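# Move the carton onto the scale's weighing plate

## Task

Set the carton down on the weighing plate of the scale with the same face on top as it had originally. It must be supported by the plate and nothing else, and it must stay there on its own, since a placement the robot is still holding does not count. Finally the robot must release the carton and back away from it.

## Robot and tools

Robot: one six-joint arm carrying a vacuum (suction) tool instead of fingers. The controlled point is the cup point, the middle of the suction cup's rim when the rim is free. The cup opens along the cup point's own +z axis. About 4 cm back from the rim the tool body and its camera widen to roughly 9 cm off-axis, so leave room for that near walls and edges.

Scene frame: origin on the table surface under the arm base, +z upward, +x forward, +y to the left when facing along +x. Results report end_effector_position (m) and end_effector_quat_wxyz in this frame, plus linear (m/s) and angular (rad/s) velocities. The reported position can be slightly wrong, more so at long reach. The base may be tilted relative to the table.

A motion row has 7 numbers, each in [-1, 1]: dx, dy, dz, rx, ry, rz, suction. The first six are an offset, not a pose: they say where the cup point should go relative to its pose in the most recent result that reported it. Before any such result exists in the scene, or for a second or later call in a single reply, the reference is instead where the robot is when that call starts. Offsets are expressed in the cup point's own axes, so dz moves along the cup's facing direction. Scale: 1.0 equals 0.6 m of travel or 180 degrees of turn. rx, ry, rz form a single rotation vector. The seventh number sets suction: above 0.01 it is on, 0.01 or less it is off, and it remains as last set. All-zero offsets do not hold still; they pull the arm back to the reference pose.

execute_actions takes "actions", a list with zero or one entry, and optional "pictures" (boolean). An empty list sends nothing and returns the state with camera images. An action entry is {"rows": [...], "steps": n}: 1 to 15 rows, steps 1 to 15 (default 15), at least 12 steps. Each row lasts one control step (1/30 s); if rows run out, the final row repeats. Every row is measured from the same reference, not chained from the previous row. A wait entry is {"steps": n} with n up to 300, counted from the last result, so your thinking time is included. A rejected call sends nothing. The result of an action is captured 12 steps before it ends; those 12 steps run during your reply.

Each step the commanded pose is clipped to within 100 mm and 16 degrees of the measured pose, and the controller favours position over orientation. After an action the arm only continues to the last clipped pose, so check the reported pose and send the remainder. Commands are smoothed with about 0.17 s lag.

move: "target" is one 7-number row with the same offset meaning. It drives the cup point along a straight line to that target over 0.5 to 10 s (longer paths stop after 10 s). "speed" is in m/s, 0.002 to 0.5, default 0.25; turning is capped at twice that in rad/s. The arm can overshoot the speed and drift off the line, especially near full stretch, and it does not slow for obstacles. Optional "stop_force" in N, 9 to 40, ends the path when the wrist sensor feels that much extra push opposing the motion for two steps; the arm then retreats two steps and holds. It is refused in the first 0.2 s of a scene, is unreliable on moves that rotate, and should be omitted when pulling away from a surface you are pressing on. Touching at high speed can still fault. The arm is very stiff: aiming even slightly past a firm surface without stop_force can trigger a fault. The result adds a "move:" line with the ending (done, off_target, moving, held, fault, contact) and limits (paced = pose clipped; held = some steps blocked by the clearance check, after which motion may speed up), plus distance to target.

wait: "seconds", 0 to 10; sends nothing new.

zoom_image: "camera" is cam_high (896x504) or cam_wrist (504x504); "region" is [x0, y0, x1, y1] in pixels from the top-left corner, at most 504 by 504.

finished_scene: "scene" is the number of the current scene. It cannot be reversed and reports whether the goal held.

Other result lines: "pose unreachable" means the clearance check altered or blocked the command; HELD marks steps where it did. "Hand target" shows where the controller is currently heading. Joint torques are raw drive outputs with offsets and noise, not pure contact loads. Wrist force and torque are in the tool's own axes, with offset up to about 4 N, noise up to 2.4 N, saturating near 50 N; pushing on a surface reads as force pointing back into the arm. suction_measured near 0 means no seal, 0.83 or more means airtight; part_present turns 1 at 0.50 and back to 0 below 0.45.

Gripping: with suction on, press the 36 mm rim fully onto a flat, smooth patch of the carton, away from edges, seams and holes. Under vacuum the cup shortens, so the object sits up to 12 mm nearer the tool. To release, rest the carton on the plate, switch suction off, then lift at least 15 mm. If the cup seals on the table, switch suction off.

Faults: a joint reaching its load limit (132 N m for the three large joints, 24.6 N m for the wrist joints, including held weight) or any external force of 150 N stops the arm for 10 s. MOTOR HOT warns at 70 °C; at 85 °C brakes engage until cooled. Avoid drops, slams, hard presses, and knocking anything off the table. Loose objects may occasionally be nudged by outside pushes.

Each tool is called after ">>>" as name(argument=value, ...) on one line, values as JSON.

## Session

>>> execute_actions(actions=[])

Scene clock: 0.00 s of 6600.00 s.
end_effector_position=(+0.4268, -0.0013, +0.2605) suction_measured=0.00 part_present=0 end_effector_quat_wxyz=(+0.008, +0.002, +1.000, -0.000) end_effector_velocity=(+0.000, +0.000, +0.000) end_effector_angular_velocity=(-0.001, -0.000, +0.001)
Joint positions: [-0.317 -1.723  2.042 -1.891 -1.57   1.256]
Joint velocities: [ 0.001 -0.    -0.001  0.001 -0.    -0.   ]
Joint torques (N m, as the arm reports them, + toward a larger angle): no reading
Wrist force (N, on the end effector, along its own x y z axes, offset not removed): no reading
Wrist torque (N m, same axes, about the end effector's origin, offset not removed): no reading
Hand target: +0.427, -0.001, +0.261; +0.008, +0.002, +1.000, -0.000

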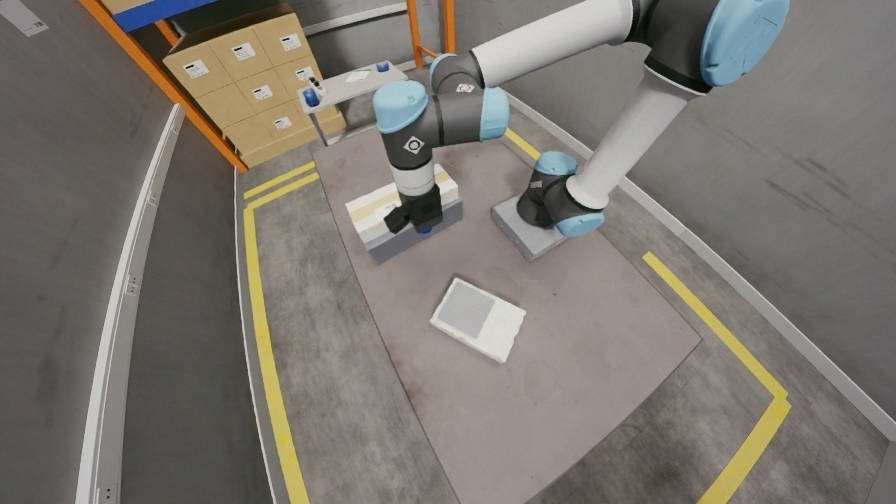

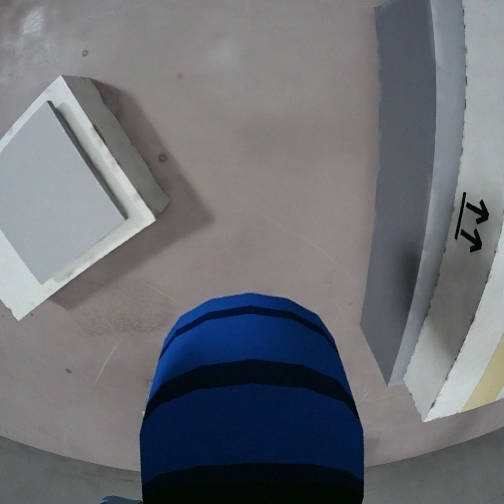

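>>> move(target=[-0.1,-0.375,0,0,0.005,-0.02,0], speed=0.3)

>>> zoom_image(camera="cam_high", region=[330, 140, 480, 270])

Scene clock: 2.37 s of 6600.00 s.
end_effector_position=(+0.4859, -0.2263, +0.2613) suction_measured=0.00 part_present=0 end_effector_quat_wxyz=(-0.000, -0.029, +1.000, -0.001) end_effector_velocity=(+0.001, -0.003, +0.000) end_effector_angular_velocity=(+0.000, -0.000, +0.001)
Joint positions: [-0.677 -1.446  1.766 -1.881 -1.581  0.833]
Joint velocities: [-0.003  0.005 -0.007  0.001  0.    -0.004]
Joint torques (N m, as the arm reports them, + toward a larger angle): [ -4.3  -18.16 -32.8   -0.34   1.77  -2.94]
Wrist force (N, on the end effector, along its own x y z axes, offset not removed): [-0.5 0.0 1.6]
Wrist torque (N m, same axes, about the end effector's origin, offset not removed): [0.13 -0.02 0.06]
Hand target: +0.486, -0.227, +0.261; -0.000, -0.029, +1.000, -0.001
Off the commanded pose: 0.000 m, 0 deg.
Kept back: nothing.
move: done

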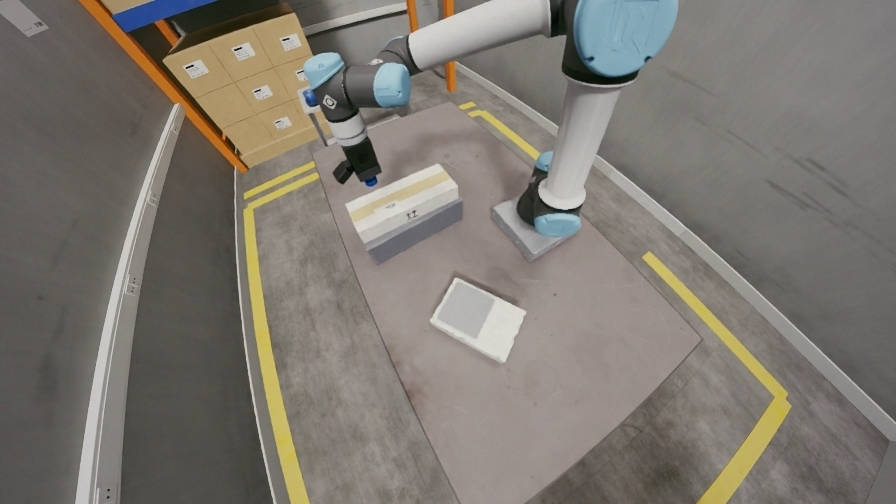

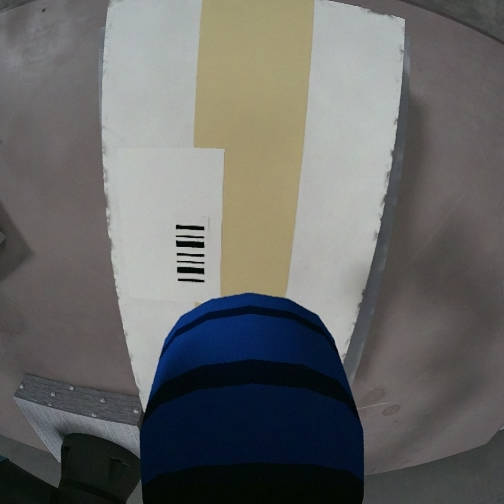

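Region (330, 140, 480, 270) of cam_high's 896x504 image, scaled by 3.360, with more detail than that image has; it fills the top 437 rows of this view, and the rest is white.

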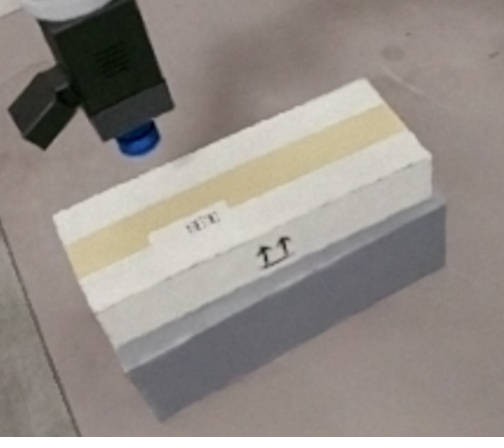

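>>> move(target=[-0.028,0.002,0.133,0,0,0.018,0], speed=0.2)

>>> move(target=[0,0,0.027,0,0,0,1], speed=0.025, stop_force=12)

>>> zoom_image(camera="cam_high", region=[330, 140, 480, 270])

Scene clock: 4.03 s of 6600.00 s.
end_effector_position=(+0.5023, -0.2242, +0.1818) suction_measured=0.00 part_present=0 end_effector_quat_wxyz=(-0.000, -0.001, +1.000, -0.001) end_effector_velocity=(+0.000, +0.000, -0.003) end_effector_angular_velocity=(-0.000, +0.000, -0.001)
Joint positions: [-0.656 -1.338  1.857 -2.08  -1.58   0.911]
Joint velocities: [ 0.001  0.004  0.003 -0.007 -0.     0.002]
Joint torques (N m, as the arm reports them, + toward a larger angle): [  7.37 -22.28  -7.19  -4.52  -1.77   2.76]
Wrist force (N, on the end effector, along its own x y z axes, offset not removed): [0.0 -0.4 0.8]
Wrist torque (N m, same axes, about the end effector's origin, offset not removed): [0.04 -0.02 0.12]
Hand target: +0.502, -0.224, +0.182; -0.000, -0.001, +1.000, -0.001
Off the commanded pose: 0.000 m, 0 deg.
Kept back: nothing.
move: done

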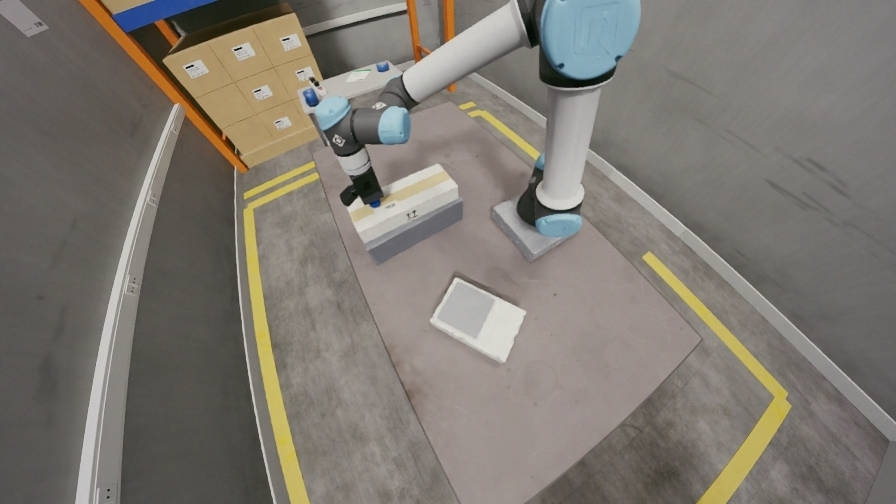

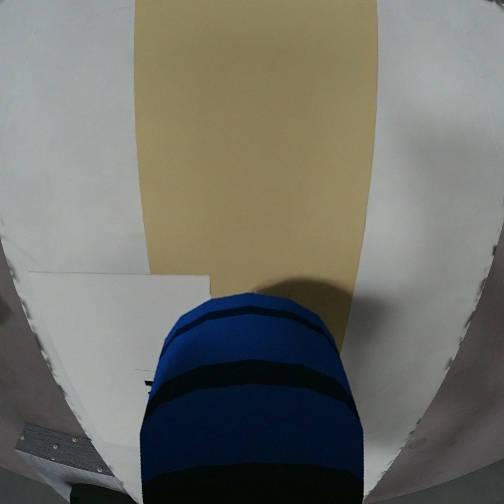

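Scene clock: 5.03 s of 6600.00 s.
end_effector_position=(+0.5022, -0.2241, +0.1658) suction_measured=0.62 part_present=1 end_effector_quat_wxyz=(-0.000, -0.001, +1.000, -0.001) end_effector_velocity=(+0.001, -0.000, -0.002) end_effector_angular_velocity=(-0.002, -0.003, -0.000)
Joint positions: [-0.656 -1.318  1.879 -2.121 -1.58   0.91 ]
Joint velocities: [ 0.     0.003  0.003 -0.01   0.     0.   ]
Joint torques (N m, as the arm reports them, + toward a larger angle): [ -4.24 -35.01 -15.31  -6.32  -1.78  -2.93]
Wrist force (N, on the end effector, along its own x y z axes, offset not removed): [-1.8 -0.2 25.2]
Wrist torque (N m, same axes, about the end effector's origin, offset not removed): [0.10 -0.11 0.00]
Hand target: +0.502, -0.224, +0.166; -0.000, -0.001, +1.000, -0.001
Off the commanded pose: 0.000 m, 0 deg.
Kept back: nothing.
move: done

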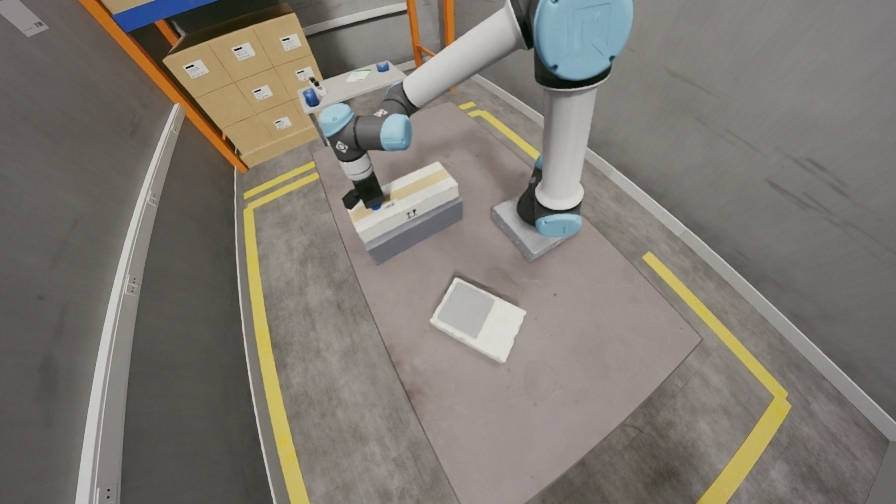

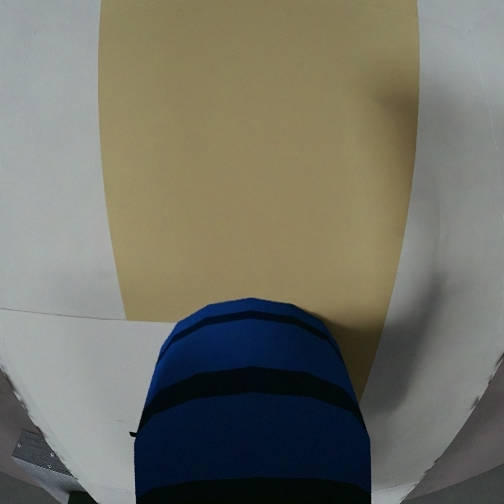

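Region (330, 140, 480, 270) of cam_high's 896x504 image, scaled by 3.360, with more detail than that image has; it fills the top 437 rows of this view, and the rest is white.

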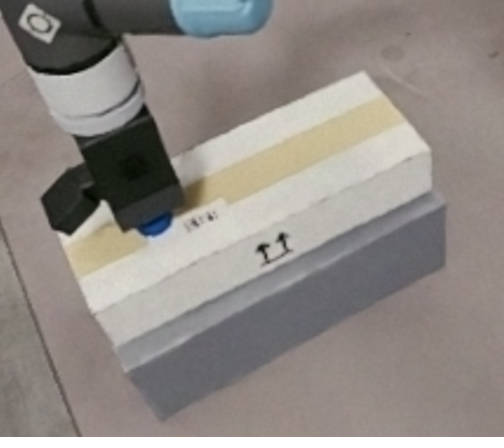

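This is the heavy end. A small test lift will show the balance.

>>> move(target=[0,0,-0.012,0,0,0,1], speed=0.02)

>>> zoom_image(camera="cam_high", region=[330, 140, 480, 270])

Scene clock: 6.17 s of 6600.00 s.
end_effector_position=(+0.5022, -0.2241, +0.1726) suction_measured=0.98 part_present=1 end_effector_quat_wxyz=(-0.000, -0.001, +1.000, -0.001) end_effector_velocity=(-0.000, +0.001, +0.003) end_effector_angular_velocity=(+0.001, +0.001, +0.000)
Joint positions: [-0.656 -1.326  1.87  -2.104 -1.58   0.91 ]
Joint velocities: [ 0.    -0.004 -0.003  0.008  0.001 -0.   ]
Joint torques (N m, as the arm reports them, + toward a larger angle): [  7.13 -59.57 -38.71  -2.26   2.1    0.73]
Wrist force (N, on the end effector, along its own x y z axes, offset not removed): [2.1 0.0 24.1]
Wrist torque (N m, same axes, about the end effector's origin, offset not removed): [0.10 -0.33 0.04]
Hand target: +0.502, -0.224, +0.173; -0.000, -0.001, +1.000, -0.001
Off the commanded pose: 0.000 m, 0 deg.
Kept back: nothing.
move: done

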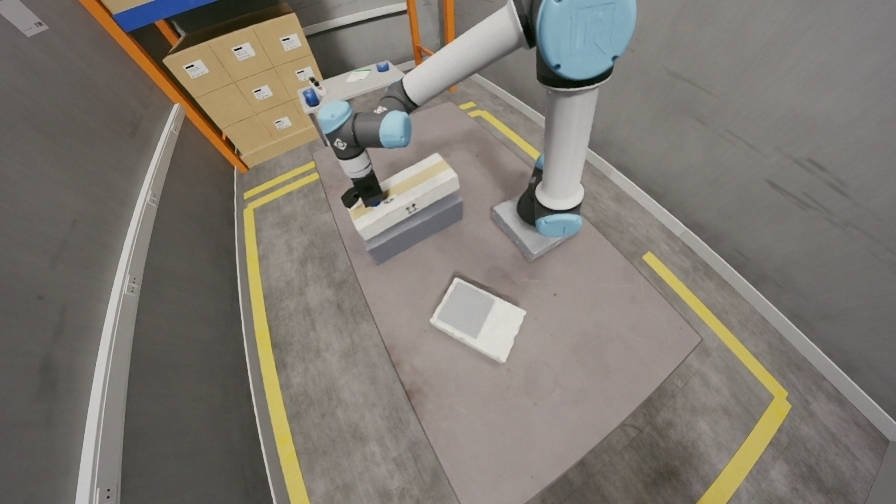

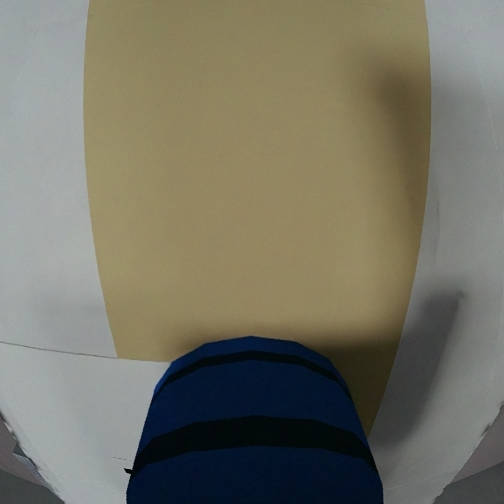

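Region (330, 140, 480, 270) of cam_high's 896x504 image, scaled by 3.360, with more detail than that image has; it fills the top 437 rows of this view, and the rest is white.

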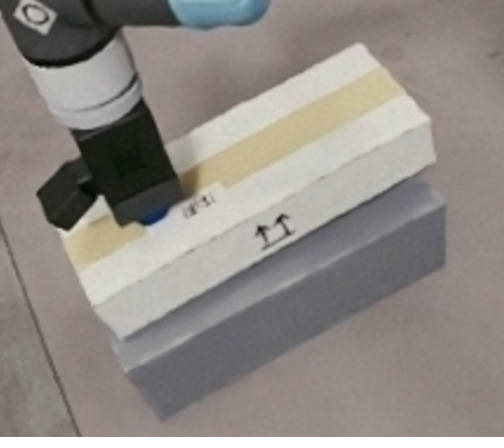

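>>> move(target=[0,0.01,-0.04,0,0,0,1], speed=0.05)

>>> move(target=[0.157,0.662,0.025,0,0,0.328,1], speed=0.15)

>>> zoom_image(camera="cam_high", region=[400, 230, 600, 400])

Scene clock: 7.60 s of 6600.00 s.
end_effector_position=(+0.5023, -0.2182, +0.1963) suction_measured=0.98 part_present=1 end_effector_quat_wxyz=(-0.000, -0.001, +1.000, -0.001) end_effector_velocity=(+0.001, +0.001, +0.003) end_effector_angular_velocity=(-0.001, -0.002, +0.001)
Joint positions: [-0.647 -1.36   1.843 -2.044 -1.58   0.92 ]
Joint velocities: [ 0.002 -0.004 -0.003  0.005  0.     0.001]
Joint torques (N m, as the arm reports them, + toward a larger angle): [  7.83 -59.08 -38.77  -2.21   1.81   2.66]
Wrist force (N, on the end effector, along its own x y z axes, offset not removed): [0.0 -3.1 22.2]
Wrist torque (N m, same axes, about the end effector's origin, offset not removed): [-0.28 0.05 0.22]
Hand target: +0.502, -0.218, +0.197; -0.000, -0.001, +1.000, -0.001
Off the commanded pose: 0.000 m, 0 deg.
Kept back: nothing.
move: done

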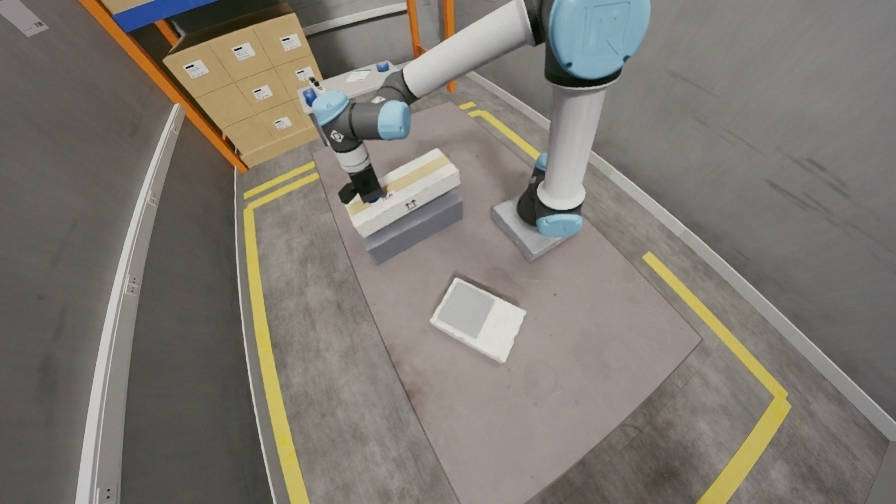

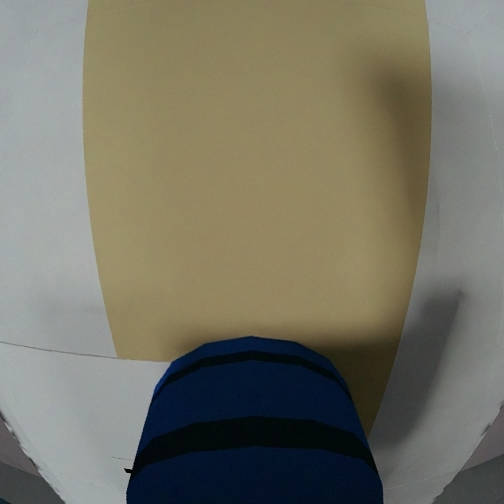

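Scene clock: 11.60 s of 6600.00 s.
end_effector_position=(+0.4067, +0.1787, +0.1814) suction_measured=0.98 part_present=1 end_effector_quat_wxyz=(-0.000, +0.491, +0.871, +0.000) end_effector_velocity=(-0.000, +0.003, +0.000) end_effector_angular_velocity=(-0.001, -0.001, -0.008)
Joint positions: [ 0.11  -1.584  2.133 -2.107 -1.569  2.705]
Joint velocities: [ 0.007  0.002 -0.002 -0.    -0.001  0.015]
Joint torques (N m, as the arm reports them, + toward a larger angle): [  8.41 -20.35 -37.99  -6.54  -1.94   2.81]
Wrist force (N, on the end effector, along its own x y z axes, offset not removed): [0.0 -0.8 23.3]
Wrist torque (N m, same axes, about the end effector's origin, offset not removed): [0.03 -0.07 0.14]
Hand target: +0.407, +0.179, +0.181; -0.000, +0.492, +0.871, +0.000
Off the commanded pose: 0.001 m, 0 deg.
Kept back: nothing.
move: done

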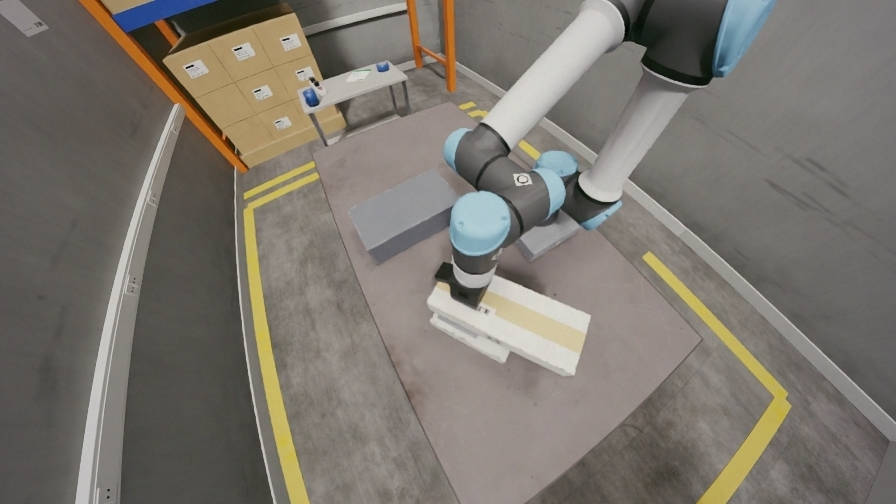

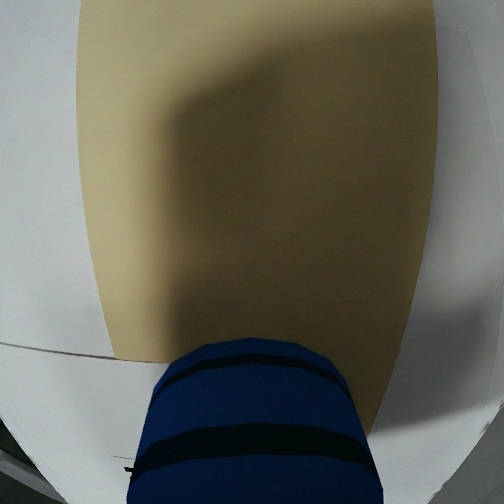

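Region (400, 230, 600, 400) of cam_high's 896x504 image, scaled by 2.520, with more detail than that image has; it fills the top 428 rows of this view, and the rest is white.

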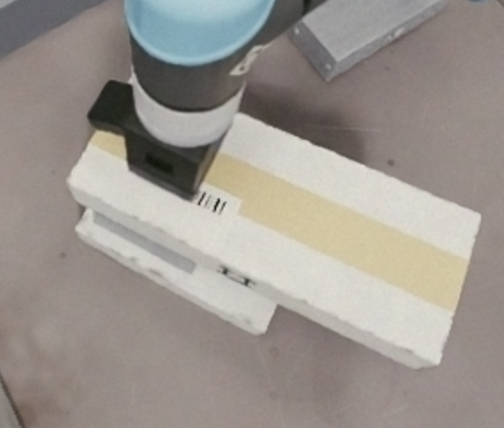

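>>> move(target=[0.006,0.012,0.062,0,0,0,1], speed=0.05, stop_force=10)

>>> zoom_image(camera="cam_high", region=[400, 260, 540, 380])

Scene clock: 13.13 s of 6600.00 s.
end_effector_position=(+0.4109, +0.1855, +0.1446) suction_measured=0.98 part_present=1 end_effector_quat_wxyz=(-0.000, +0.491, +0.871, +0.000) end_effector_velocity=(-0.000, +0.001, -0.003) end_effector_angular_velocity=(+0.000, +0.002, +0.001)
Joint positions: [ 0.124 -1.51   2.171 -2.219 -1.568  2.72 ]
Joint velocities: [ 0.002  0.006  0.003 -0.007  0.     0.001]
Joint torques (N m, as the arm reports them, + toward a larger angle): [  6.55 -20.36 -13.2   -6.62   1.65   2.85]
Wrist force (N, on the end effector, along its own x y z axes, offset not removed): [1.0 -1.4 23.3]
Wrist torque (N m, same axes, about the end effector's origin, offset not removed): [-0.06 -0.08 0.07]
Hand target: +0.411, +0.186, +0.144; -0.000, +0.491, +0.871, +0.000
Off the commanded pose: 0.000 m, 0 deg.
Kept back: nothing.
move: done

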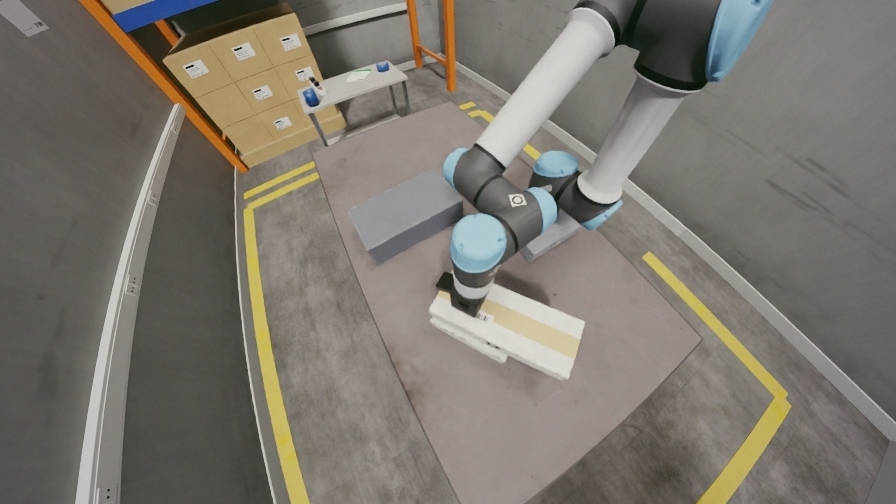

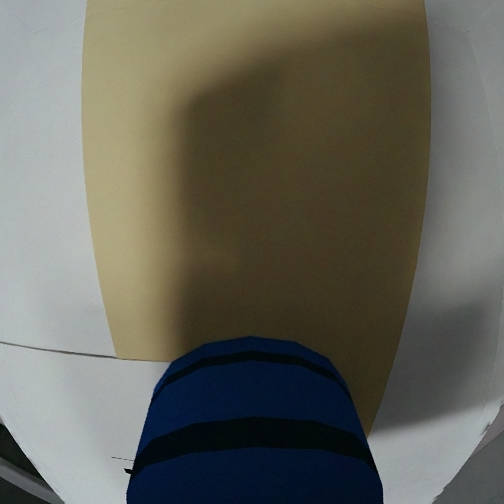

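Region (400, 260, 540, 380) of cam_high's 896x504 image, scaled by 3.600, with more detail than that image has; it fills the top 432 rows of this view, and the rest is white.

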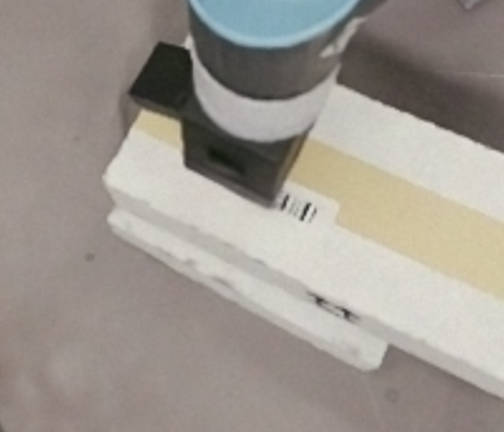

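>>> move(target=[0,0,0.07,0,0,0,1], speed=0.008, stop_force=12)

Scene clock: 16.93 s of 6600.00 s.
end_effector_position=(+0.4109, +0.1855, +0.1207) suction_measured=0.98 part_present=1 end_effector_quat_wxyz=(-0.000, +0.491, +0.871, +0.000) end_effector_velocity=(-0.001, +0.000, +0.002) end_effector_angular_velocity=(-0.001, +0.005, +0.001)
Joint positions: [ 0.124 -1.466  2.202 -2.294 -1.568  2.72 ]
Joint velocities: [ 0.    -0.004 -0.003  0.011  0.    -0.   ]
Joint torques (N m, as the arm reports them, + toward a larger angle): [  5.3  -27.83 -20.64   2.32   1.39   2.83]
Wrist force (N, on the end effector, along its own x y z axes, offset not removed): [2.0 0.5 -19.3]
Wrist torque (N m, same axes, about the end effector's origin, offset not removed): [-0.05 -0.39 0.17]
Hand target: +0.411, +0.185, +0.121; -0.000, +0.491, +0.871, +0.000
Off the commanded pose: 0.018 m, 0 deg.
Kept back: nothing.
move: contact

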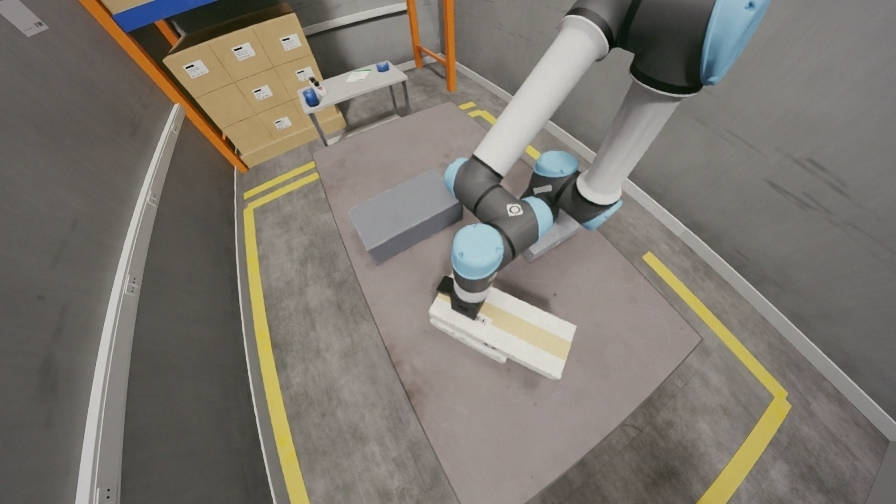

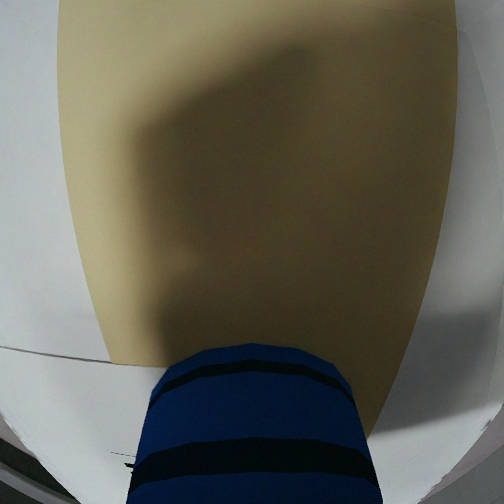

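>>> execute_actions(actions=[{"rows":[[0,0,-0.0015,0,0,0,0]],"steps":12}])

>>> move(target=[-0.05,0,-0.35,0,0,0,0], speed=0.25)

>>> zoom_image(camera="cam_high", region=[400, 240, 600, 400])

Scene clock: 17.53 s of 6600.00 s.
end_effector_position=(+0.4108, +0.1855, +0.1211) suction_measured=0.98 part_present=1 end_effector_quat_wxyz=(-0.000, +0.491, +0.871, +0.000) end_effector_velocity=(-0.000, +0.000, -0.000) end_effector_angular_velocity=(+0.000, +0.001, +0.000)
Joint positions: [ 0.124 -1.467  2.202 -2.292 -1.568  2.72 ]
Joint velocities: [ 0.001 -0.     0.     0.001  0.     0.   ]
Joint torques (N m, as the arm reports them, + toward a larger angle): [  3.23 -40.08 -28.73   0.01   1.3    2.68]
Wrist force (N, on the end effector, along its own x y z axes, offset not removed): [0.0 1.3 8.8]
Wrist torque (N m, same axes, about the end effector's origin, offset not removed): [-0.14 -0.21 0.13]
Kept back: the last 12 steps of this action.
Steps of this call (steps 1 to 18: nothing new was sent). Readings (end_effector_position | what the end effector reports):
1: (+0.4108, +0.1855, +0.1208) | suction_measured=0.98 part_present=1
2: (+0.4108, +0.1855, +0.1208) | suction_measured=0.98 part_present=1
4: (+0.4108, +0.1855, +0.1209) | suction_measured=0.98 part_present=1
8: (+0.4108, +0.1855, +0.1210) | suction_measured=0.98 part_present=1
18: the state above

Scene clock: 19.47 s of 6600.00 s.
end_effector_position=(+0.4268, +0.1598, +0.3312) suction_measured=0.00 part_present=0 end_effector_quat_wxyz=(-0.000, +0.491, +0.871, +0.000) end_effector_velocity=(+0.000, -0.000, +0.003) end_effector_angular_velocity=(+0.001, +0.002, -0.001)
Joint positions: [ 0.062 -1.679  1.814 -1.693 -1.569  2.658]
Joint velocities: [-0.001  0.001 -0.009  0.01   0.001 -0.001]
Joint torques (N m, as the arm reports them, + toward a larger angle): [ -5.63  -7.   -32.22  -0.13  -1.81  -2.9 ]
Wrist force (N, on the end effector, along its own x y z axes, offset not removed): [1.4 -0.1 2.6]
Wrist torque (N m, same axes, about the end effector's origin, offset not removed): [0.10 -0.32 0.12]
Hand target: +0.427, +0.160, +0.332; -0.000, +0.491, +0.871, +0.000
Off your previous action's commanded pose: 0.000 m, 0 deg at its last step (step 12 of this call).
Off the commanded pose: 0.000 m, 0 deg.
Kept back: nothing.
move: done

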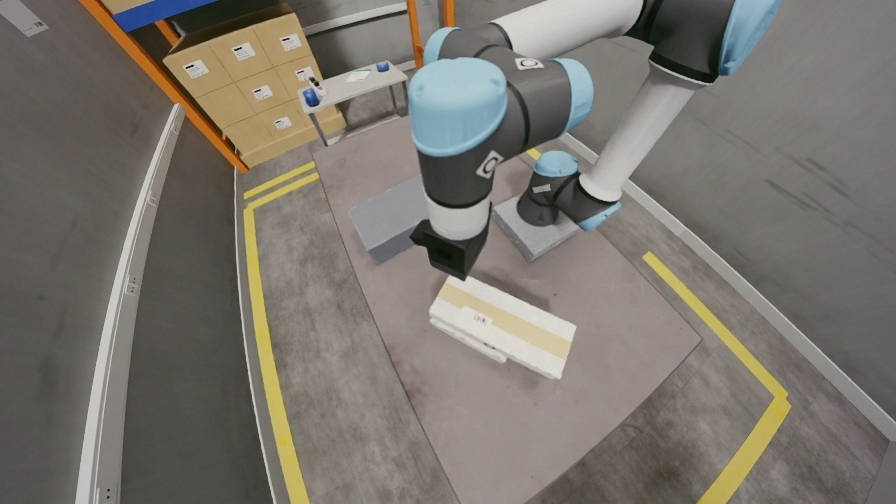

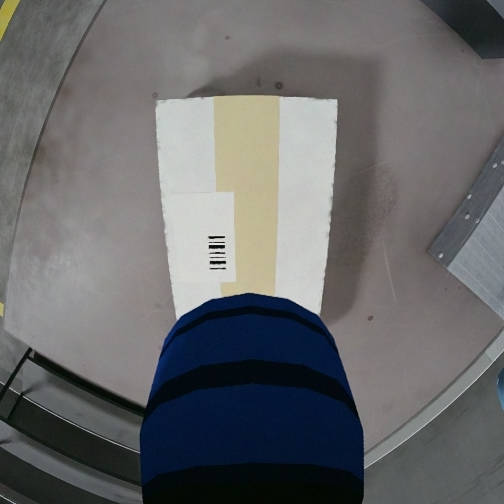

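Region (400, 240, 600, 400) of cam_high's 896x504 image, scaled by 2.520, with more detail than that image has; it fills the top 403 rows of this view, and the rest is white.

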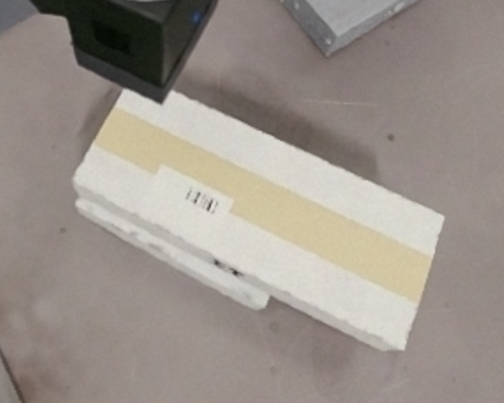

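>>> finished_scene(scene=2)

The scene is finished: the task was done.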